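## Task

The gripper starts out already holding the tube with the light blue cap. Seat it fully, to the bottom, in a free well of the rack that stands on the shelved bench near the door. The task fails if any tube touches the floor, if a tube breaks (glass breaks from a drop of more than a few centimetres, about one well's depth, or from a hard knock), or if the robot falls over or is left tilted. Every other tube must also end fully seated in a rack. At the end, open the gripper and withdraw it. The result only counts if it stays in place without the robot supporting it.

## Robot and tools

Robot: a Hello Robot Stretch 4 with one arm. It has an omni-wheel base, a lift running up a mast, an arm that telescopes forward, a wrist with yaw, pitch and roll, and a two-finger gripper. It stands about 1.6 m tall, and the base rim reaches at most 0.23 m from the base origin. Cameras: head_camera, head_left_camera and head_right_camera (fisheye) on the head, and wrist_camera on the gripper.

Frames: the base frame sits on the floor under the base centre, with x forward, y left and z up. hand_pose is reported in this frame. It is the point between the open fingertips, and its axes match the base frame when the wrist joints are all zero. Treat it as approximate. The odometry frame is the base frame as it was at the start of the scene.

execute_actions(actions, cameras): actions is a list holding exactly one action, or an empty list to just read the state and images. An action may contain "base", "joints" or both. It may also carry "pace" and "contact_limits". Alternatively it can be {"end_of_arm": "enable_torque"} on its own. All motions in an action start together.
- base: a single command, given as a relative offset from where the base last measured itself. translate_m is a straight drive in metres, forward positive, range -2 to 2. strafe_m is a sideways move in metres, left positive, range -2 to 2. rotate_rad is a turn on the spot in radians, counter-clockwise positive, range -3.2 to 3.2.
- joints: absolute targets, keyed by name, and only the ones you list are commanded. lift_m is 0 to 1.2 m. arm_m is 0 to 0.55 m of extension. wrist_yaw_rad is -1.134 to 4.276; 0 points forward, positive turns left, and 3.14 is folded back (above 3.4 the arm may block it). wrist_pitch_rad is -1.117 to 4.259; 0 is level and 1.57 points down. wrist_roll_rad is -1.117 to 4.259; at 0 the fingers are level, and positive rolls clockwise as seen from behind. gripper_m is the fingertip gap in metres, -0.038 to 0.141; values below 0 squeeze the tips together. Joint targets out of range are clipped and the result says so. Any other bad value or unknown key rejects the whole call.
- pace: "slow", "default", "fast" or "max". The base limits are 0.1/0.3/0.4/0.6 m/s and 1/2/3/4 rad/s at these paces. With the lift above 0.2 the speeds are reduced further.
- contact_limits: {"arm_m": x}, where x runs from 0 (gentlest) to 0.75 (firmest), with 0.5 as the default. It sets how hard the arm may push before it stops.
- cameras: a list of camera names, or "all". If you omit it or pass null, you get all cameras; [] gives none.
One action runs for no more than 15 s. If a result reports a stop, the later calls in that same reply are skipped.

wait(seconds): takes 0 to 10 s, commands nothing and then returns the state and images. zoom_image(camera, region): region is [x0, y0, x1, y1] in pixels of that camera's latest full image, with the origin at the top-left and a maximum size of 504x504. read_manual(section): gives licence texts only. finished_scene(scene): ends scene 1 or 2 and cannot be undone. Call it only after the tube is seated, released and the gripper has moved clear.

Result lines: base_status and joint_status give the outcome of each motion: "done", "off_target", "contact_stop_at_<key>", "limit_stop_at_<name>", "time_out" or "torque_fault". After a stop the part drops its target, and after a contact stop it may go slack. A slack lift can sag under load. on_its_own covers anything not commanded by this call; there "held at" is a held target, not a measured position. joint_positions are the measured joint values. lidar_m gives 12 distances in metres for 30-degree sectors: the first points straight ahead, and they go counter-clockwise, so the 4th is left, the 7th behind and the 10th right. "-" means nothing was seen or it is closer than 0.25 m. Glass and thin legs can be missed. wrist_depth_mm is a 7x7 grid of median depths, 100 to 2000 mm, starting top-left. Clear objects do not show. base_odometry comes from wheel turns, with heading from -3.142 to 3.142. When turned_by_wheels and turned_by_imu differ by more than about 0.1 rad, the base slipped or hit something. base_tilt is in degrees, forward and right positive, with a fixed bias of up to about 1.5. motor_effort is a percentage per motor, with the peak during the action in brackets. Readings are noisy, and a rest value outside its normal range suggests pushing or a load. Neither gripper_m nor "done" tells you whether something is held. A firm squeeze at a commanded gripper_m of 0 or more shows up as a change in gripper effort.

Gripping: command a gap smaller than the object. The further below the width, the harder the squeeze and the more the object is drawn toward the wrist. If the fingertips get stuck on a surface under them, raise the lift. At the start you can unfold the wrist with lift_m 0.4 and wrist_yaw_rad 0 in one action.

Things to avoid:
- Releasing a tube more than a few centimetres above the bottom of its well.
- Knocking the racks or other tubes.
- Fast or forceful moves near glass.
- Pressing the gripper against things with base or arm moves. This can cause a torque_fault, after which you send enable_torque.
- Tilting the gripper up while rolled, which risks limit_stop_at_own_body.
- Turning or driving with heavy loads far out on the arm, and strong pushes or pulls with the gripper high. Both can tip the robot, and limit_stop_at_tilt leaves it slack.
- Leaving joints you care about out of an action, since they may still be pushing toward an old target.

The robot keeps holding your last command while you think, and the scene keeps running.

Each tool is called after "Emit:" as name(argument=value, ...), one argument or row to a line, values as JSON.

## Session

Emit:
execute_actions(
  actions=[],
)

Scene clock: 0.00 s.
base_odometry: x=+0.000 y=+0.000 heading=+0.000 (m, m, rad; odometry frame)
turned_by_wheels: +0.000 (rad since the last result)
turned_by_imu: +0.000 (rad since the last result)
base_tilt: forward=+0.5 right=-0.1 (deg)
lidar_m: 1.51 1.45 1.57 1.88 1.84 1.54 1.18 1.18 1.33 1.34 1.28 1.40
base_status: not commanded
joint_positions: lift_m=+0.601 arm_m=+0.002 wrist_yaw_rad=+0.017 wrist_pitch_rad=+0.137 wrist_roll_rad=-0.009 gripper_m=-0.038
joint_status: not commanded
motor_effort: lift_m=+20 arm_m=+0 wrist_yaw_rad=+1 wrist_pitch_rad=-4 wrist_roll_rad=+0 gripper_m=-15 wheel_0=+0 wheel_1=+0 wheel_2=+0 (%)
hand_pose: x=+0.4601 y=-0.0826 z=+0.7403 quat_wxyz=(+0.998, -0.005, +0.068, +0.009) (m; base frame)
wrist_depth_mm: 1397 1708 1863 - - - 1921 / 1118 1255 1921 - - - 1863 / 1118 1205 1983 - - - 1921 / 1160 1255 1983 - - - - / 1160 1255 - - - - 1983 / 1182 1281 180 206 179 1708 1808 / 1255 1255 1366 172 1397 1255 1397
pictures: head_camera, head_left_camera, head_right_camera, wrist_camera
Images, in order (width x height): head_camera 420x560, head_left_camera 420x672, head_right_camera 420x672, wrist_camera 616x392.

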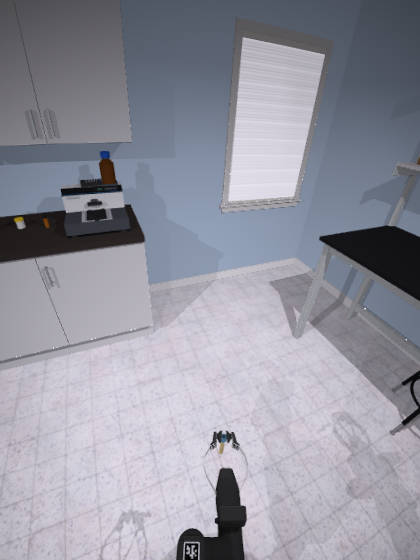

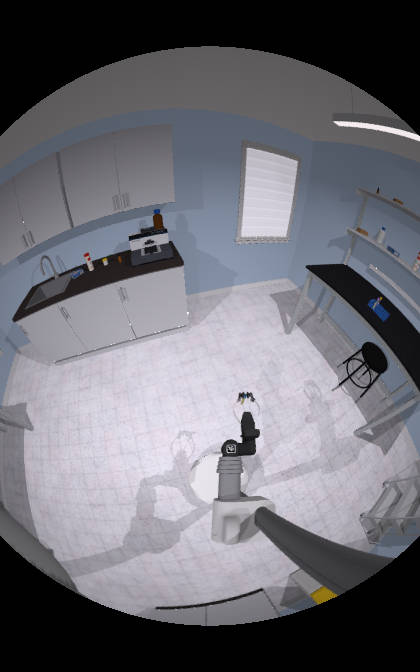

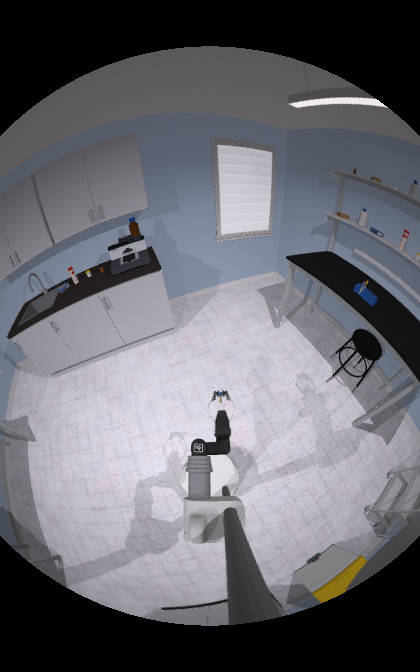

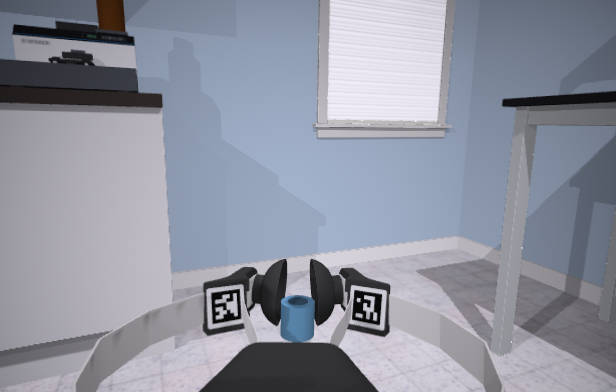

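Emit:
execute_actions(
  actions=[
    {"base":{"rotate_rad":-1.2},"joints":{"lift_m":1.0},"pace":"slow"},
  ],
)

Scene clock: 14.27 s.
base_odometry: x=+0.000 y=+0.000 heading=-1.200 (m, m, rad; odometry frame)
turned_by_wheels: -1.200 (rad since the last result)
turned_by_imu: -1.198 (rad since the last result)
base_tilt: forward=+0.5 right=-0.1 (deg)
lidar_m: 0.45 1.34 2.19 1.45 1.51 1.94 1.90 1.97 1.23 1.17 1.27 1.56
base_status: done
joint_positions: lift_m=+1.000 arm_m=+0.002 wrist_yaw_rad=+0.017 wrist_pitch_rad=+0.137 wrist_roll_rad=-0.009 gripper_m=-0.038
joint_status: all done
motor_effort: lift_m=+23(22) arm_m=+0(0) wrist_yaw_rad=+1(1) wrist_pitch_rad=-6(7) wrist_roll_rad=+0(0) gripper_m=-16(18) wheel_0=+2(4) wheel_1=+1(5) wheel_2=+1(5) (%)
hand_pose: x=+0.4601 y=-0.0827 z=+1.1386 quat_wxyz=(+0.998, -0.005, +0.068, +0.009) (m; base frame)
wrist_depth_mm: 1756 1863 1808 1808 1863 1863 1808 / 1808 1863 1863 1863 1921 1921 1863 / 1921 1921 1921 1921 1921 1921 1921 / 1618 1464 1708 1708 1983 1983 1983 / 1138 1182 1182 1182 - - - / - - 180 206 179 - - / 1983 1863 1983 172 - 1921 -
pictures: head_camera, head_left_camera, head_right_camera, wrist_camera
camera_calibration (this result's frames):
wrist_camera: T_world_to_cam=[[0.0128331, -0.999637, 0.0236957, -0.11894], [-0.154329, -0.0253938, -0.987693, 1.24744], [0.987936, 0.00901823, -0.154599, -0.0530825], [0, 0, 0, 1]] pos_world=[0.246485, -0.0867404, 1.2267]
Images, in order (width x height): head_camera 420x560, head_left_camera 420x672, head_right_camera 420x672, wrist_camera 616x392.

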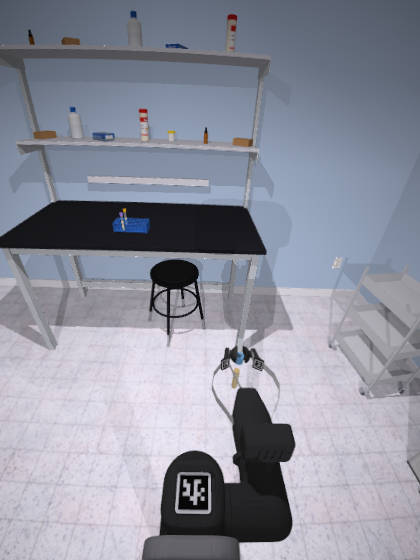

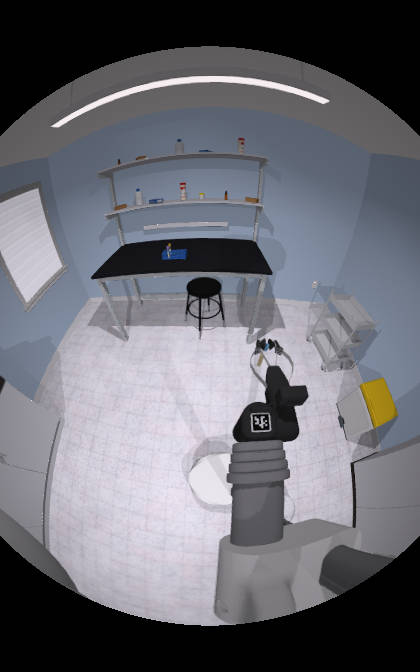

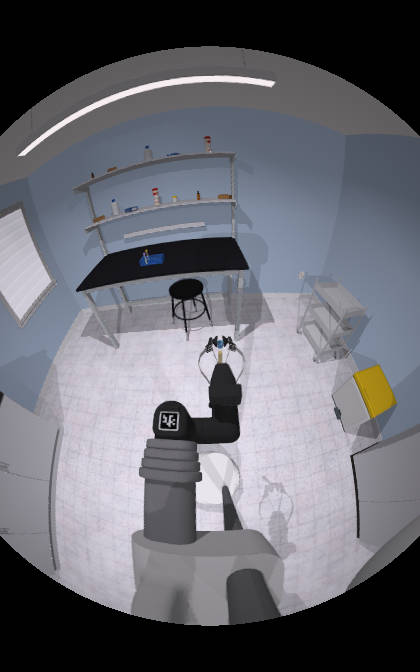

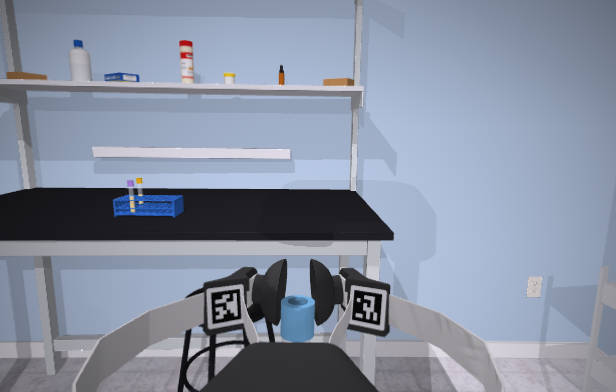

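Emit:
execute_actions(
  actions=[
    {"base":{"rotate_rad":-1.8},"pace":"slow"},
  ],
  cameras=["head_left_camera","head_right_camera"],
)

Scene clock: 23.23 s.
base_odometry: x=+0.000 y=+0.000 heading=-2.999 (m, m, rad; odometry frame)
turned_by_wheels: -1.800 (rad since the last result)
turned_by_imu: -1.798 (rad since the last result)
base_tilt: forward=+0.5 right=-0.1 (deg)
lidar_m: 0.44 1.24 1.47 1.28 1.29 1.50 1.45 1.47 1.79 1.87 1.87 1.36
base_status: done
joint_positions: lift_m=+1.000 arm_m=+0.002 wrist_yaw_rad=+0.017 wrist_pitch_rad=+0.137 wrist_roll_rad=-0.009 gripper_m=-0.038
joint_status: not commanded
motor_effort: lift_m=+22(23) arm_m=+0(0) wrist_yaw_rad=+1(1) wrist_pitch_rad=-6(6) wrist_roll_rad=+1(0) gripper_m=-17(19) wheel_0=+2(4) wheel_1=+1(6) wheel_2=+1(5) (%)
hand_pose: x=+0.4601 y=-0.0827 z=+1.1387 quat_wxyz=(+0.998, -0.005, +0.068, +0.009) (m; base frame)
wrist_depth_mm: 1229 1281 931 976 1025 1098 1661 / 1255 1336 960 991 1060 1098 1708 / 1281 1366 976 1025 1098 1138 1756 / 1308 1366 1008 1060 1118 1182 1808 / 1366 1430 1025 1078 1160 1229 1863 / 1366 1430 180 206 179 1281 1921 / 1281 1255 1078 172 1255 1281 1983
pictures: head_left_camera, head_right_camera
Images, in order (width x height): head_left_camera 420x672, head_right_camera 420x672.

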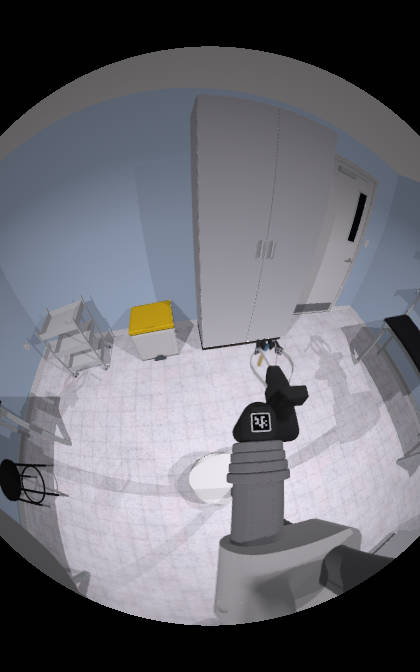

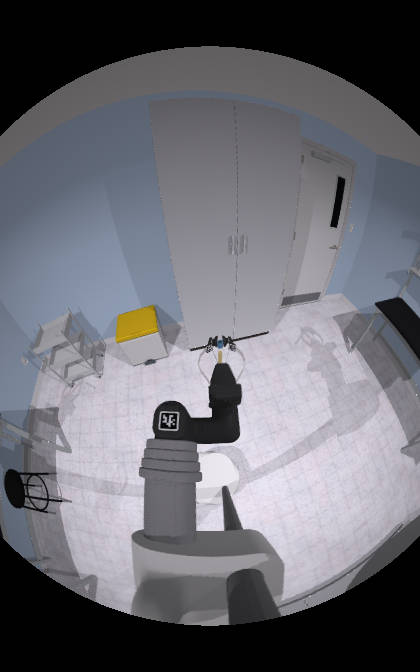

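Emit:
execute_actions(
  actions=[
    {"base":{"rotate_rad":-1.34},"pace":"slow"},
  ],
)

Scene clock: 34.30 s.
base_odometry: x=+0.000 y=+0.000 heading=+1.944 (m, m, rad; odometry frame)
turned_by_wheels: -1.340 (rad since the last result)
turned_by_imu: -1.338 (rad since the last result)
base_tilt: forward=+0.6 right=-0.1 (deg)
lidar_m: 0.42 1.93 1.23 1.19 1.26 1.35 1.31 1.36 2.17 1.46 1.53 1.93
base_status: done
joint_positions: lift_m=+1.000 arm_m=+0.002 wrist_yaw_rad=+0.017 wrist_pitch_rad=+0.137 wrist_roll_rad=-0.009 gripper_m=-0.038
joint_status: not commanded
motor_effort: lift_m=+22(22) arm_m=+0(0) wrist_yaw_rad=+1(1) wrist_pitch_rad=-7(7) wrist_roll_rad=+1(0) gripper_m=-20(17) wheel_0=+2(4) wheel_1=+1(4) wheel_2=+1(4) (%)
hand_pose: x=+0.4601 y=-0.0826 z=+1.1387 quat_wxyz=(+0.998, -0.005, +0.068, +0.009) (m; base frame)
wrist_depth_mm: - - - - - - - / - - - - - - - / - - - - - - - / - - - - - - - / - - - 1808 - - - / - - 180 207 179 - - / - 1863 - 172 - 1921 -
pictures: head_camera, head_left_camera, head_right_camera, wrist_camera
camera_calibration (this result's frames):
wrist_camera: T_world_to_cam=[[0.0128575, -0.999636, 0.0236997, -0.118951], [-0.154329, -0.0254015, -0.987693, 1.24752], [0.987936, 0.00904173, -0.1546, -0.0530762], [0, 0, 0, 1]] pos_world=[0.246494, -0.0867384, 1.22678]
Images, in order (width x height): head_camera 420x560, head_left_camera 420x672, head_right_camera 420x672, wrist_camera 616x392.

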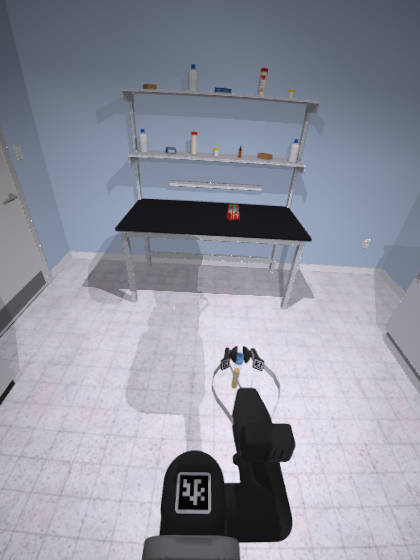

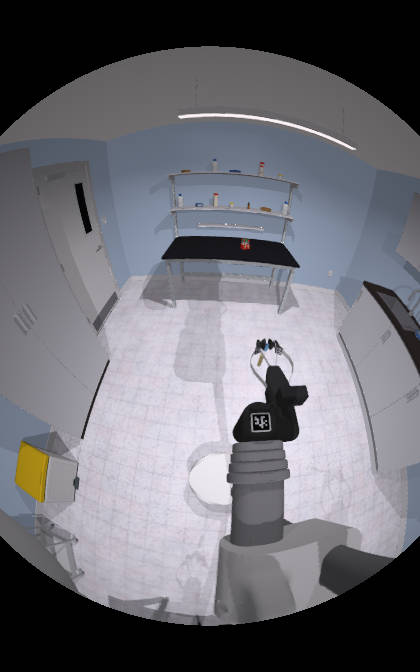

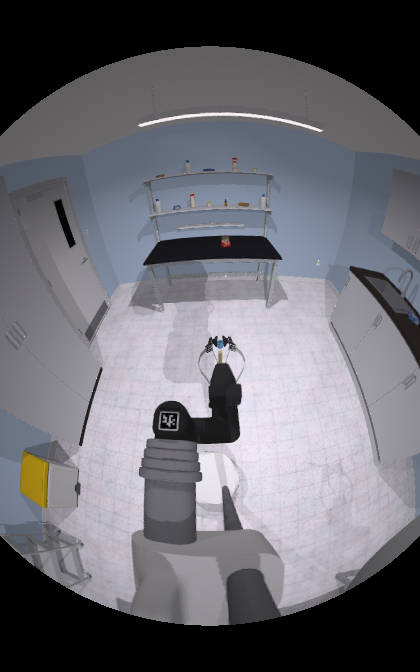

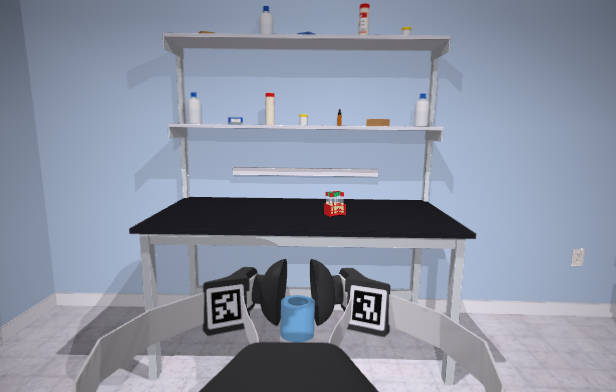

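Emit:
execute_actions(
  actions=[
    {"base":{"translate_m":1.35},"joints":{"lift_m":1.05}},
  ],
  cameras=["head_camera","wrist_camera"],
)

Emit:
zoom_image(
  camera="head_camera",
  region=[180, 220, 340, 420],
)

Emit:
zoom_image(
  camera="wrist_camera",
  region=[260, 160, 500, 340],
)

Scene clock: 48.57 s.
base_odometry: x=-0.493 y=+1.257 heading=+1.944 (m, m, rad; odometry frame)
turned_by_wheels: +0.000 (rad since the last result)
turned_by_imu: +0.000 (rad since the last result)
base_tilt: forward=+0.6 right=-0.1 (deg)
lidar_m: 0.46 0.53 0.77 1.22 1.21 1.69 3.40 2.12 1.55 1.49 0.74 0.50
base_status: done
joint_positions: lift_m=+1.050 arm_m=+0.002 wrist_yaw_rad=+0.017 wrist_pitch_rad=+0.137 wrist_roll_rad=-0.009 gripper_m=-0.038
joint_status: all done
motor_effort: lift_m=+21(24) arm_m=+0(0) wrist_yaw_rad=+1(1) wrist_pitch_rad=-8(6) wrist_roll_rad=+0(0) gripper_m=-18(19) wheel_0=-1(6) wheel_1=-1(5) wheel_2=+2(8) (%)
hand_pose: x=+0.4601 y=-0.0826 z=+1.1887 quat_wxyz=(+0.998, -0.005, +0.068, +0.009) (m; base frame)
wrist_depth_mm: 1025 1025 1025 1025 1025 1008 1008 / 1060 1060 1060 1042 1060 1042 1042 / 1008 1078 1078 1060 1060 904 854 / 1118 1118 1098 1098 1098 1098 1098 / 1138 1138 1118 1078 1118 1118 1118 / 1078 1098 180 206 179 1118 1138 / 831 768 842 172 768 778 866
pictures: head_camera, wrist_camera
camera_calibration (this result's frames):
wrist_camera: T_world_to_cam=[[0.0128576, -0.999636, 0.0236999, -0.120137], [-0.154404, -0.0254025, -0.987681, 1.29697], [0.987924, 0.00903988, -0.154675, -0.0452413], [0, 0, 0, 1]] pos_world=[0.246498, -0.0867384, 1.27685]
Images, in order (width x height): head_camera 420x560, wrist_camera 616x392.

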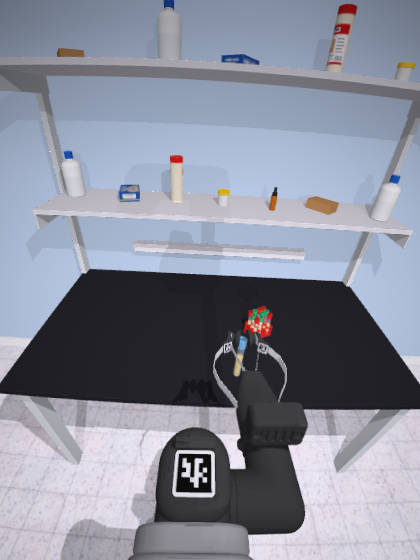

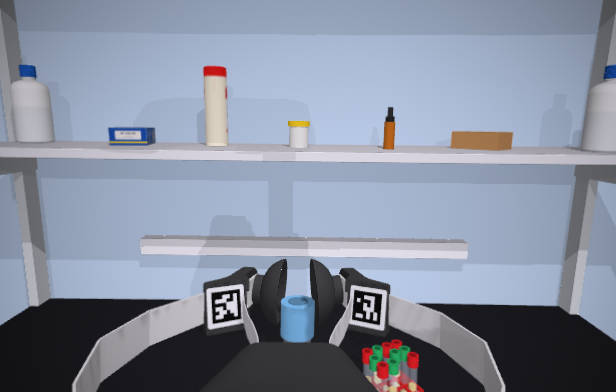

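Region (180, 220, 340, 420) of head_camera's 420x560 image, scaled by 2.520, with more detail than that image has; it fills the left 403 columns of this view, and the rest is white.

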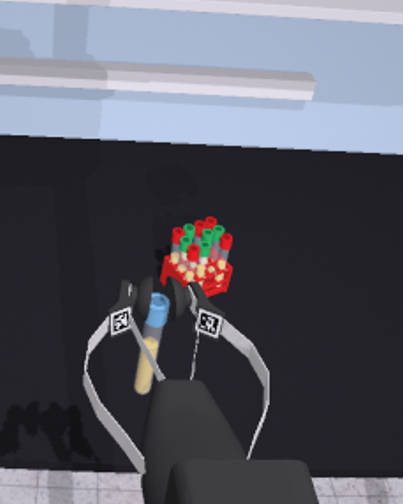

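Region (260, 160, 500, 340) of wrist_camera's 616x392 image, scaled by 2.100; it fills the top 378 rows of this view, and the rest is white.

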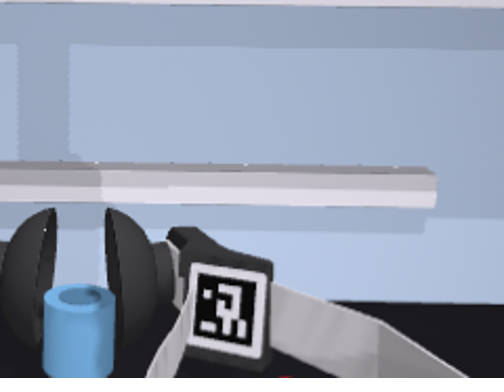

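Emit:
execute_actions(
  actions=[
    {"joints":{"wrist_yaw_rad":1.57}},
  ],
  cameras=["head_camera","head_left_camera","head_right_camera"],
)

Emit:
zoom_image(
  camera="head_camera",
  region=[220, 280, 300, 360],
)

Emit:
zoom_image(
  camera="head_camera",
  region=[40, 340, 240, 540],
)

Scene clock: 74.00 s.
base_odometry: x=-0.493 y=+1.257 heading=+1.944 (m, m, rad; odometry frame)
turned_by_wheels: +0.000 (rad since the last result)
turned_by_imu: +0.001 (rad since the last result)
base_tilt: forward=+0.5 right=-0.1 (deg)
lidar_m: 0.52 0.37 0.36 1.25 1.20 1.66 3.38 2.13 1.58 1.49 0.75 0.55
base_status: not commanded
joint_positions: lift_m=+1.050 arm_m=+0.002 wrist_yaw_rad=+1.570 wrist_pitch_rad=+0.137 wrist_roll_rad=-0.009 gripper_m=-0.038
joint_status: all done
motor_effort: lift_m=+21(21) arm_m=+0(0) wrist_yaw_rad=+2(9) wrist_pitch_rad=-5(6) wrist_roll_rad=+0(0) gripper_m=-17(20) wheel_0=-1(1) wheel_1=-1(1) wheel_2=+2(2) (%)
hand_pose: x=+0.2607 y=+0.2857 z=+1.1887 quat_wxyz=(+0.706, -0.052, +0.045, +0.705) (m; base frame)
wrist_depth_mm: 1042 1366 1499 1464 1464 1499 1499 / 1078 1366 1537 1537 1499 1537 1537 / 1098 1397 1537 1576 1537 1537 1537 / 1118 1397 1618 1576 1576 1618 1576 / 1160 1366 1661 1618 1661 1661 1576 / 1205 1229 180 206 179 1708 1537 / 1229 1308 1756 172 1708 1708 1576
pictures: head_camera, head_left_camera, head_right_camera
Images, in order (width x height): head_camera 420x560, head_left_camera 420x672, head_right_camera 420x672.

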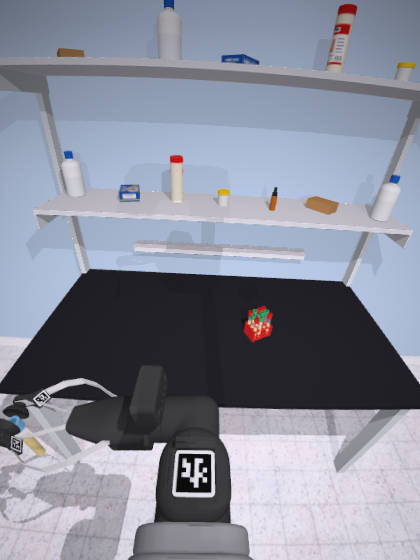

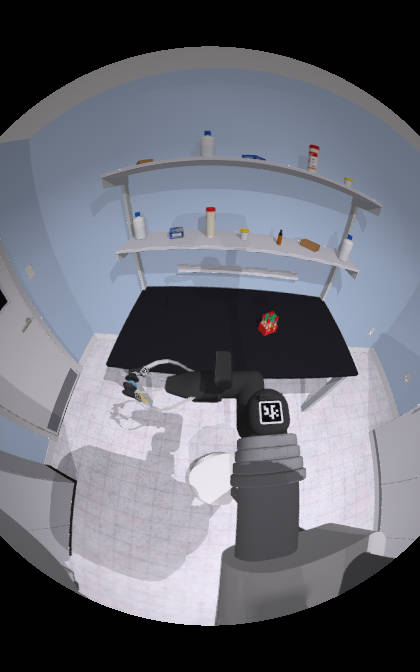

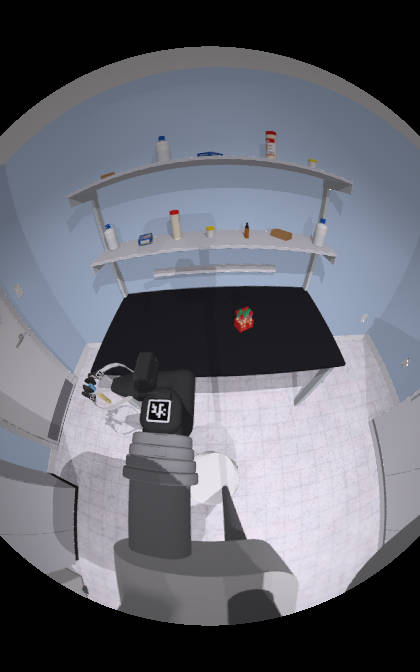

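Region (220, 280, 300, 360) of head_camera's 420x560 image, scaled by 6.300, with more detail than that image has.

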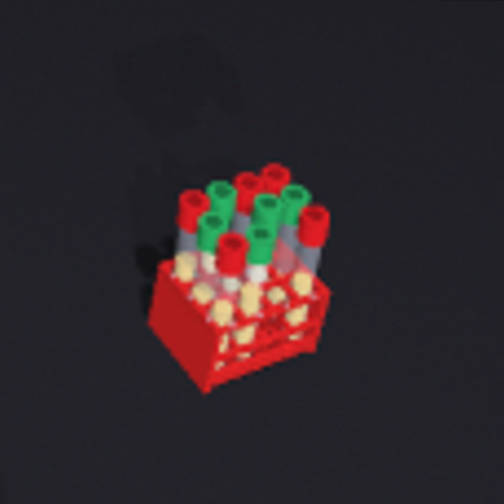

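Region (40, 340, 240, 540) of head_camera's 420x560 image, scaled by 2.520, with more detail than that image has.

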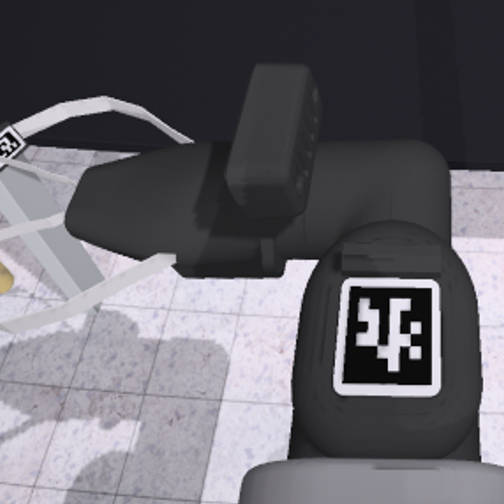

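Emit:
zoom_image(
  camera="head_camera",
  region=[0, 380, 100, 480],
)

Emit:
zoom_image(
  camera="head_left_camera",
  region=[100, 350, 180, 430],
)

Emit:
zoom_image(
  camera="head_left_camera",
  region=[240, 295, 300, 355],
)

Emit:
zoom_image(
  camera="head_right_camera",
  region=[215, 290, 275, 350],
)

Region (0, 380, 100, 480) of head_camera's 420x560 image, scaled by 5.040, with more detail than that image has.

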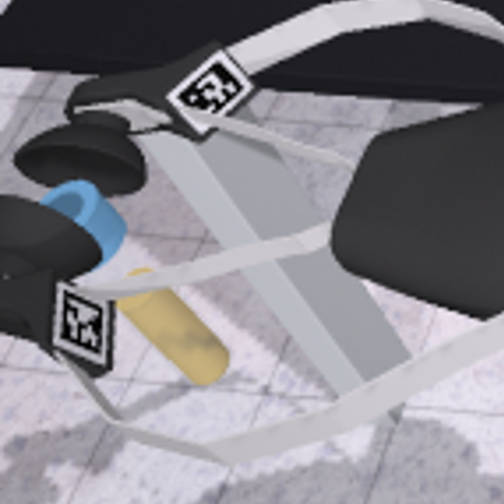

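Region (100, 350, 180, 430) of head_left_camera's 420x672 image, scaled by 6.300, with more detail than that image has.

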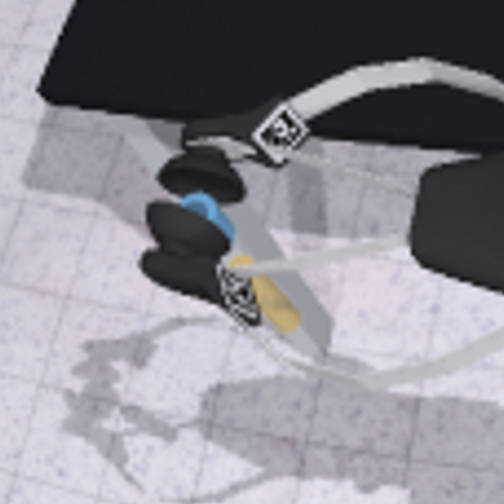

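Region (240, 295, 300, 355) of head_left_camera's 420x672 image, scaled by 8.400, with more detail than that image has.

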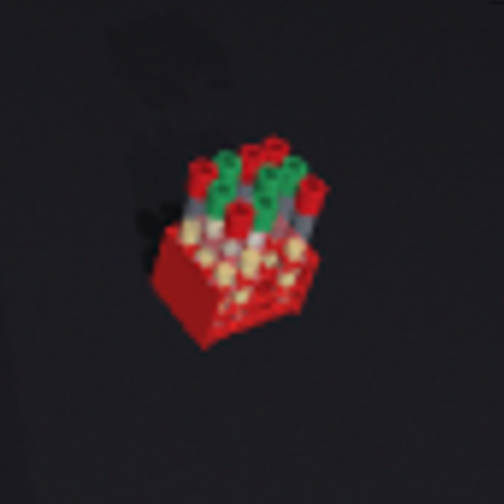

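Region (215, 290, 275, 350) of head_right_camera's 420x672 image, scaled by 8.400, with more detail than that image has.

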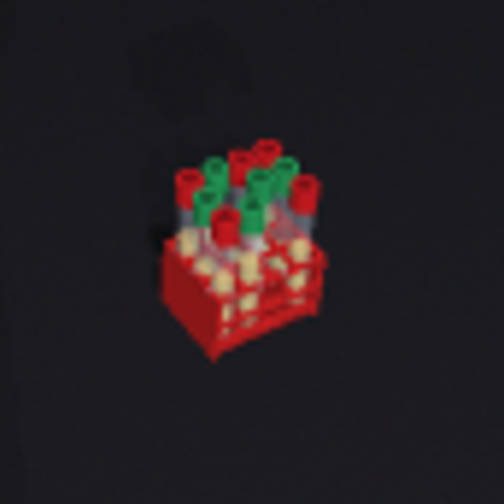

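Emit:
execute_actions(
  actions=[
    {"base":{"strafe_m":-0.185},"joints":{"wrist_yaw_rad":0.0,"lift_m":0.9}},
  ],
  cameras=[],
)

Emit:
execute_actions(
  actions=[
    {"base":{"translate_m":0.2},"pace":"slow"},
  ],
  cameras=["head_camera","wrist_camera"],
)

Emit:
zoom_image(
  camera="head_camera",
  region=[170, 300, 310, 440],
)

Scene clock: 124.03 s.
base_odometry: x=-0.320 y=+1.325 heading=+1.944 (m, m, rad; odometry frame)
turned_by_wheels: +0.000 (rad since the last result)
turned_by_imu: +0.002 (rad since the last result)
base_tilt: forward=+0.5 right=-0.1 (deg)
lidar_m: 0.44 0.54 0.74 1.38 1.37 2.04 2.72 1.87 1.38 1.33 0.73 0.54
base_status: done
joint_positions: lift_m=+0.900 arm_m=+0.002 wrist_yaw_rad=+0.000 wrist_pitch_rad=+0.137 wrist_roll_rad=-0.009 gripper_m=-0.038
joint_status: all done
motor_effort: lift_m=+17(19) arm_m=+0(0) wrist_yaw_rad=+0(4) wrist_pitch_rad=-7(6) wrist_roll_rad=+0(0) gripper_m=-13(19) wheel_0=-1(8) wheel_1=+1(7) wheel_2=+0(2) (%)
hand_pose: x=+0.4587 y=-0.0873 z=+1.0390 quat_wxyz=(+0.998, -0.005, +0.068, +0.000) (m; base frame)
wrist_depth_mm: 1025 1025 1008 1025 1025 1025 1025 / 866 1042 1042 1042 1025 1008 1042 / 1060 1078 1078 1078 1078 1078 1078 / 1118 1098 1098 1098 1098 1098 1118 / 1098 1118 1118 1138 1138 1098 1138 / 768 759 180 206 179 788 842 / 585 535 585 172 591 544 603
pictures: none
No camera images: the call's "cameras" was empty. Leave "cameras" out to get every camera's image.

Scene clock: 127.33 s.
base_odometry: x=-0.393 y=+1.511 heading=+1.944 (m, m, rad; odometry frame)
turned_by_wheels: +0.000 (rad since the last result)
turned_by_imu: +0.001 (rad since the last result)
base_tilt: forward=+0.5 right=-0.1 (deg)
lidar_m: 0.30 0.34 0.44 1.74 1.43 1.98 3.63 1.87 1.38 1.30 0.47 0.33
base_status: done
joint_positions: lift_m=+0.900 arm_m=+0.002 wrist_yaw_rad=+0.000 wrist_pitch_rad=+0.137 wrist_roll_rad=-0.009 gripper_m=-0.038
joint_status: not commanded
motor_effort: lift_m=+17(17) arm_m=+0(0) wrist_yaw_rad=+1(0) wrist_pitch_rad=-6(9) wrist_roll_rad=+0(0) gripper_m=-16(15) wheel_0=+1(4) wheel_1=+1(3) wheel_2=-1(4) (%)
hand_pose: x=+0.4587 y=-0.0873 z=+1.0390 quat_wxyz=(+0.998, -0.005, +0.068, +0.000) (m; base frame)
wrist_depth_mm: 668 820 820 831 820 820 627 / 854 820 788 759 750 741 715 / 878 866 878 866 866 878 866 / 891 878 891 891 891 891 891 / 917 917 917 917 917 931 917 / 768 768 180 206 179 788 842 / 591 539 585 172 591 549 603
pictures: head_camera, wrist_camera
camera_calibration (this result's frames):
wrist_camera: T_world_to_cam=[[-0.00348092, -0.999713, 0.0237003, -0.113766], [-0.154864, -0.0228756, -0.987671, 1.1492], [0.98793, -0.00710833, -0.15474, -0.0683243], [0, 0, 0, 1]] pos_world=[0.245074, -0.08793, 1.12715]
Images, in order (width x height): head_camera 420x560, wrist_camera 616x392.

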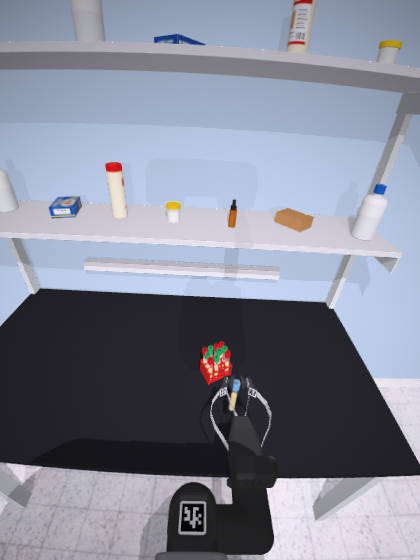

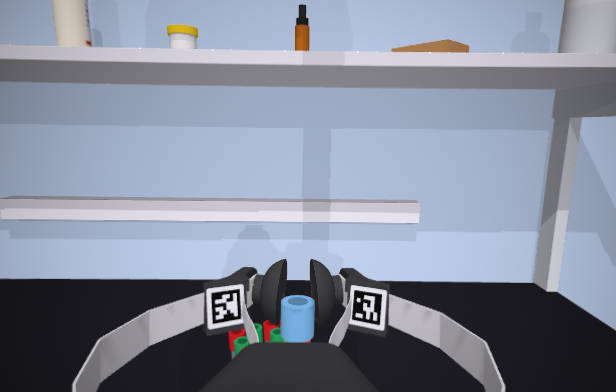

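Region (170, 300, 310, 440) of head_camera's 420x560 image, scaled by 3.600, with more detail than that image has.

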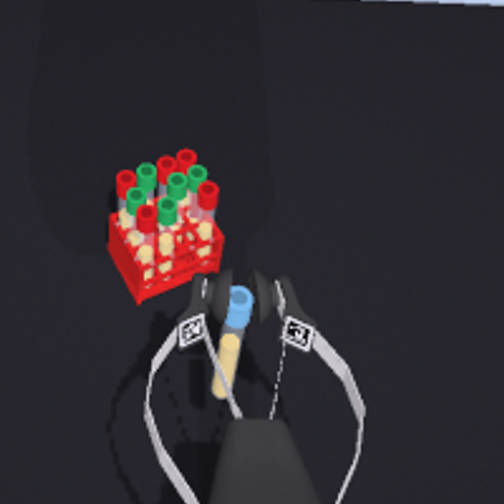

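Emit:
execute_actions(
  actions=[
    {"joints":{"lift_m":0.76},"pace":"slow"},
  ],
  cameras=["head_camera","wrist_camera"],
)

Emit:
zoom_image(
  camera="head_camera",
  region=[170, 320, 290, 440],
)

Emit:
zoom_image(
  camera="wrist_camera",
  region=[200, 200, 400, 392],
)

Scene clock: 143.37 s.
base_odometry: x=-0.393 y=+1.511 heading=+1.944 (m, m, rad; odometry frame)
turned_by_wheels: +0.000 (rad since the last result)
turned_by_imu: +0.002 (rad since the last result)
base_tilt: forward=+0.6 right=-0.1 (deg)
lidar_m: 0.30 0.33 0.45 1.73 1.46 1.97 3.63 1.86 1.38 1.33 0.46 0.34
base_status: not commanded
joint_positions: lift_m=+0.760 arm_m=+0.002 wrist_yaw_rad=+0.000 wrist_pitch_rad=+0.137 wrist_roll_rad=-0.009 gripper_m=-0.038
joint_status: all done
motor_effort: lift_m=+17(17) arm_m=+0(0) wrist_yaw_rad=+0(0) wrist_pitch_rad=-7(6) wrist_roll_rad=+0(1) gripper_m=-14(17) wheel_0=+1(1) wheel_1=+1(1) wheel_2=-1(1) (%)
hand_pose: x=+0.4587 y=-0.0873 z=+0.8990 quat_wxyz=(+0.998, -0.005, +0.068, +0.000) (m; base frame)
wrist_depth_mm: 831 831 831 831 831 831 788 / 854 854 854 842 854 854 842 / 866 866 866 866 866 866 878 / 891 891 904 891 878 904 891 / 661 668 621 621 683 699 699 / 462 462 180 206 179 477 480 / 357 327 357 172 362 332 366
pictures: head_camera, wrist_camera
camera_calibration (this result's frames):
wrist_camera: T_world_to_cam=[[-0.00348093, -0.999713, 0.0237004, -0.110448], [-0.154864, -0.0228757, -0.987671, 1.01094], [0.98793, -0.00710836, -0.15474, -0.089986], [0, 0, 0, 1]] pos_world=[0.245074, -0.08793, 0.987166]
Images, in order (width x height): head_camera 420x560, wrist_camera 616x392.

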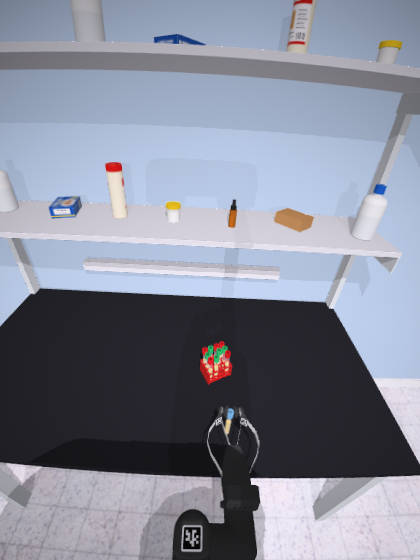

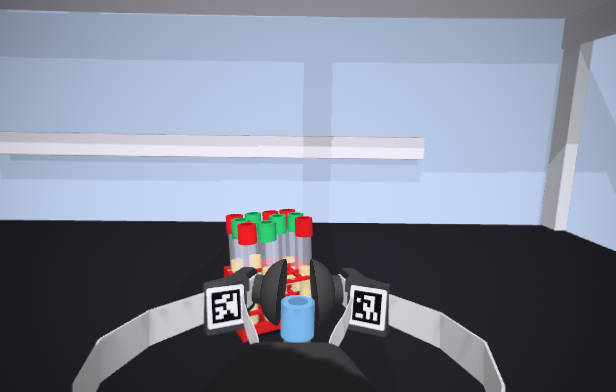

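Region (170, 320, 290, 440) of head_camera's 420x560 image, scaled by 4.200, with more detail than that image has.

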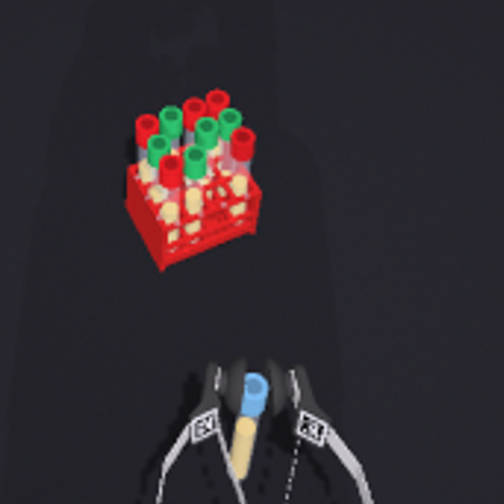

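Region (200, 200, 400, 392) of wrist_camera's 616x392 image, scaled by 2.520; it fills the top 484 rows of this view, and the rest is white.

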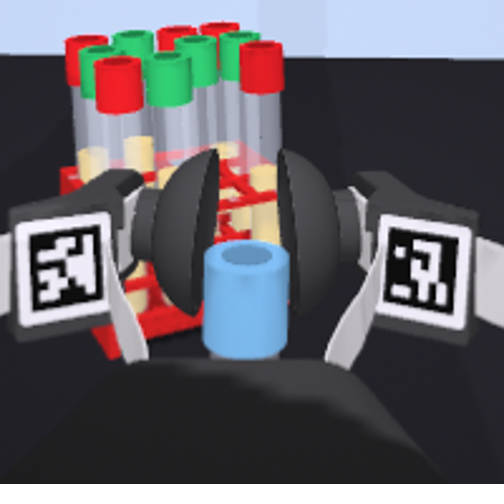

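Emit:
execute_actions(
  actions=[
    {"joints":{"gripper_m":-0.012},"pace":"slow"},
  ],
  cameras=["head_camera","wrist_camera"],
)

Emit:
zoom_image(
  camera="head_camera",
  region=[170, 320, 290, 440],
)

Emit:
zoom_image(
  camera="wrist_camera",
  region=[200, 200, 400, 392],
)

Scene clock: 153.87 s.
base_odometry: x=-0.393 y=+1.511 heading=+1.944 (m, m, rad; odometry frame)
turned_by_wheels: +0.000 (rad since the last result)
turned_by_imu: +0.001 (rad since the last result)
base_tilt: forward=+0.6 right=-0.1 (deg)
lidar_m: 0.31 0.34 0.44 1.73 1.45 1.95 3.62 1.89 1.39 1.33 0.45 0.36
base_status: not commanded
joint_positions: lift_m=+0.760 arm_m=+0.002 wrist_yaw_rad=+0.000 wrist_pitch_rad=+0.137 wrist_roll_rad=-0.009 gripper_m=-0.012
joint_status: all done
motor_effort: lift_m=+17(17) arm_m=+0(0) wrist_yaw_rad=+0(0) wrist_pitch_rad=-8(6) wrist_roll_rad=-1(1) gripper_m=-15(13) wheel_0=+1(1) wheel_1=+1(2) wheel_2=-1(1) (%)
hand_pose: x=+0.4587 y=-0.0873 z=+0.8990 quat_wxyz=(+0.998, -0.005, +0.068, +0.000) (m; base frame)
wrist_depth_mm: 820 820 820 831 831 831 788 / 854 842 854 842 842 842 854 / 866 866 866 854 866 878 866 / 891 891 891 891 904 891 891 / 668 668 615 621 683 691 699 / 466 466 185 214 183 477 480 / 357 327 375 254 362 332 364
pictures: head_camera, wrist_camera
camera_calibration (this result's frames):
wrist_camera: T_world_to_cam=[[-0.00348111, -0.999713, 0.0237004, -0.110448], [-0.154864, -0.0228756, -0.987671, 1.01094], [0.98793, -0.00710854, -0.15474, -0.0899861], [0, 0, 0, 1]] pos_world=[0.245073, -0.0879301, 0.987166]
Images, in order (width x height): head_camera 420x560, wrist_camera 616x392.

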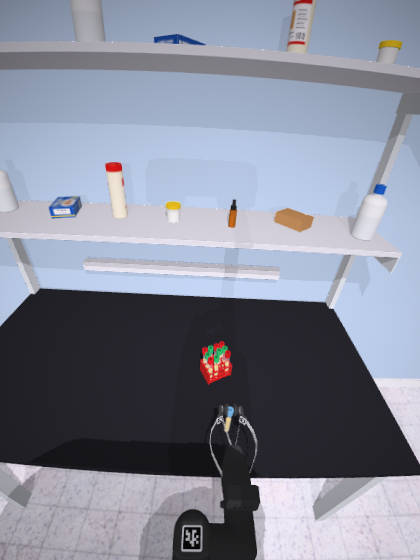

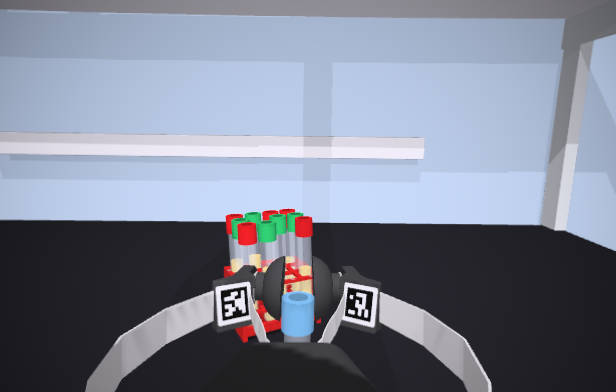

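Region (170, 320, 290, 440) of head_camera's 420x560 image, scaled by 4.200, with more detail than that image has.

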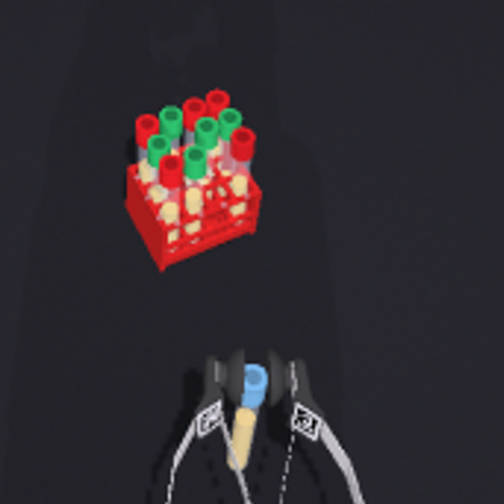

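Region (200, 200, 400, 392) of wrist_camera's 616x392 image, scaled by 2.520; it fills the top 484 rows of this view, and the rest is white.

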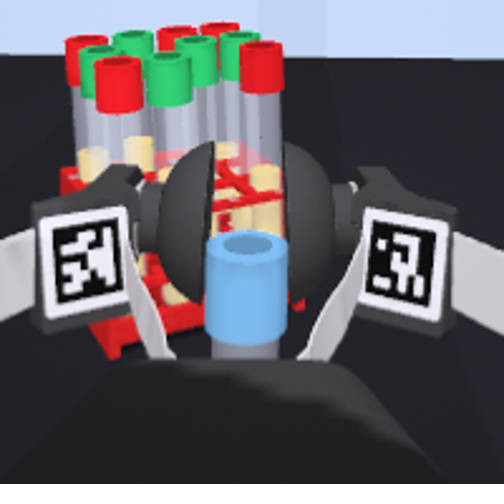

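Emit:
execute_actions(
  actions=[
    {"base":{"strafe_m":0.017},"joints":{"lift_m":0.80,"arm_m":0.09},"pace":"slow"},
  ],
  cameras=["head_camera","wrist_camera"],
)

Emit:
zoom_image(
  camera="head_camera",
  region=[180, 320, 280, 420],
)

Emit:
zoom_image(
  camera="wrist_camera",
  region=[200, 200, 400, 392],
)

Scene clock: 171.40 s.
base_odometry: x=-0.409 y=+1.505 heading=+1.944 (m, m, rad; odometry frame)
turned_by_wheels: +0.000 (rad since the last result)
turned_by_imu: +0.002 (rad since the last result)
base_tilt: forward=+0.6 right=-0.1 (deg)
lidar_m: 0.31 0.30 0.47 1.72 1.42 1.91 3.61 1.91 1.40 1.34 0.46 0.34
base_status: done
joint_positions: lift_m=+0.800 arm_m=+0.089 wrist_yaw_rad=+0.000 wrist_pitch_rad=+0.137 wrist_roll_rad=-0.009 gripper_m=-0.012
joint_status: all done
motor_effort: lift_m=+22(22) arm_m=+6(7) wrist_yaw_rad=+0(0) wrist_pitch_rad=-6(6) wrist_roll_rad=-1(0) gripper_m=-15(14) wheel_0=-2(5) wheel_1=+2(7) wheel_2=+0(2) (%)
hand_pose: x=+0.5455 y=-0.0874 z=+0.9386 quat_wxyz=(+0.998, -0.005, +0.068, +0.000) (m; base frame)
wrist_depth_mm: 741 741 741 741 741 750 759 / 759 768 768 768 759 768 759 / 778 778 778 778 778 788 778 / 809 798 809 809 809 809 798 / 778 788 798 798 809 831 778 / 549 544 185 215 183 559 569 / 421 384 421 246 424 394 430
pictures: head_camera, wrist_camera
camera_calibration (this result's frames):
wrist_camera: T_world_to_cam=[[-0.00357206, -0.999713, 0.0237003, -0.111059], [-0.154866, -0.0228614, -0.987671, 1.06344], [0.987929, -0.0071984, -0.15474, -0.169666], [0, 0, 0, 1]] pos_world=[0.331912, -0.0879366, 1.0267]
Images, in order (width x height): head_camera 420x560, wrist_camera 616x392.

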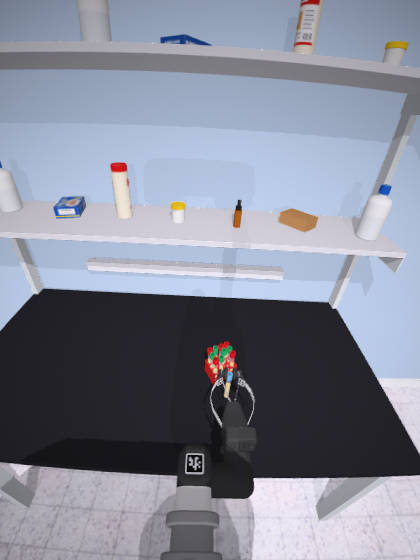

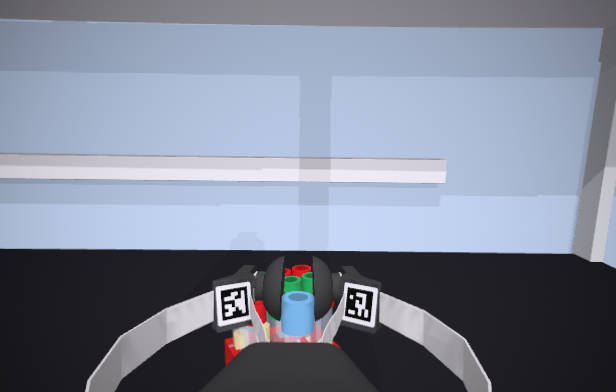

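Region (180, 320, 280, 420) of head_camera's 420x560 image, scaled by 5.040, with more detail than that image has.

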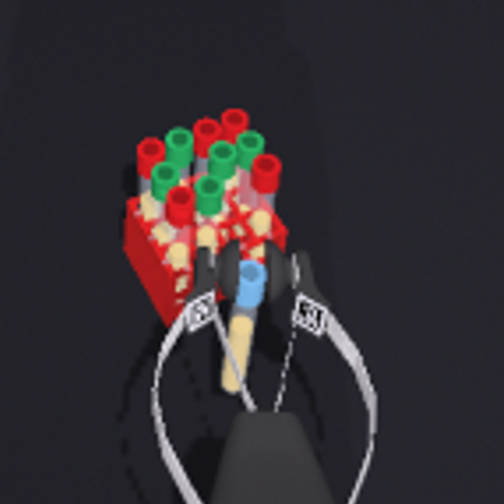

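Region (200, 200, 400, 392) of wrist_camera's 616x392 image, scaled by 2.520; it fills the top 484 rows of this view, and the rest is white.

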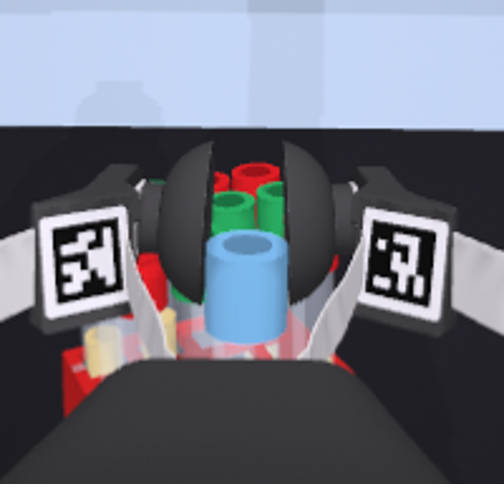

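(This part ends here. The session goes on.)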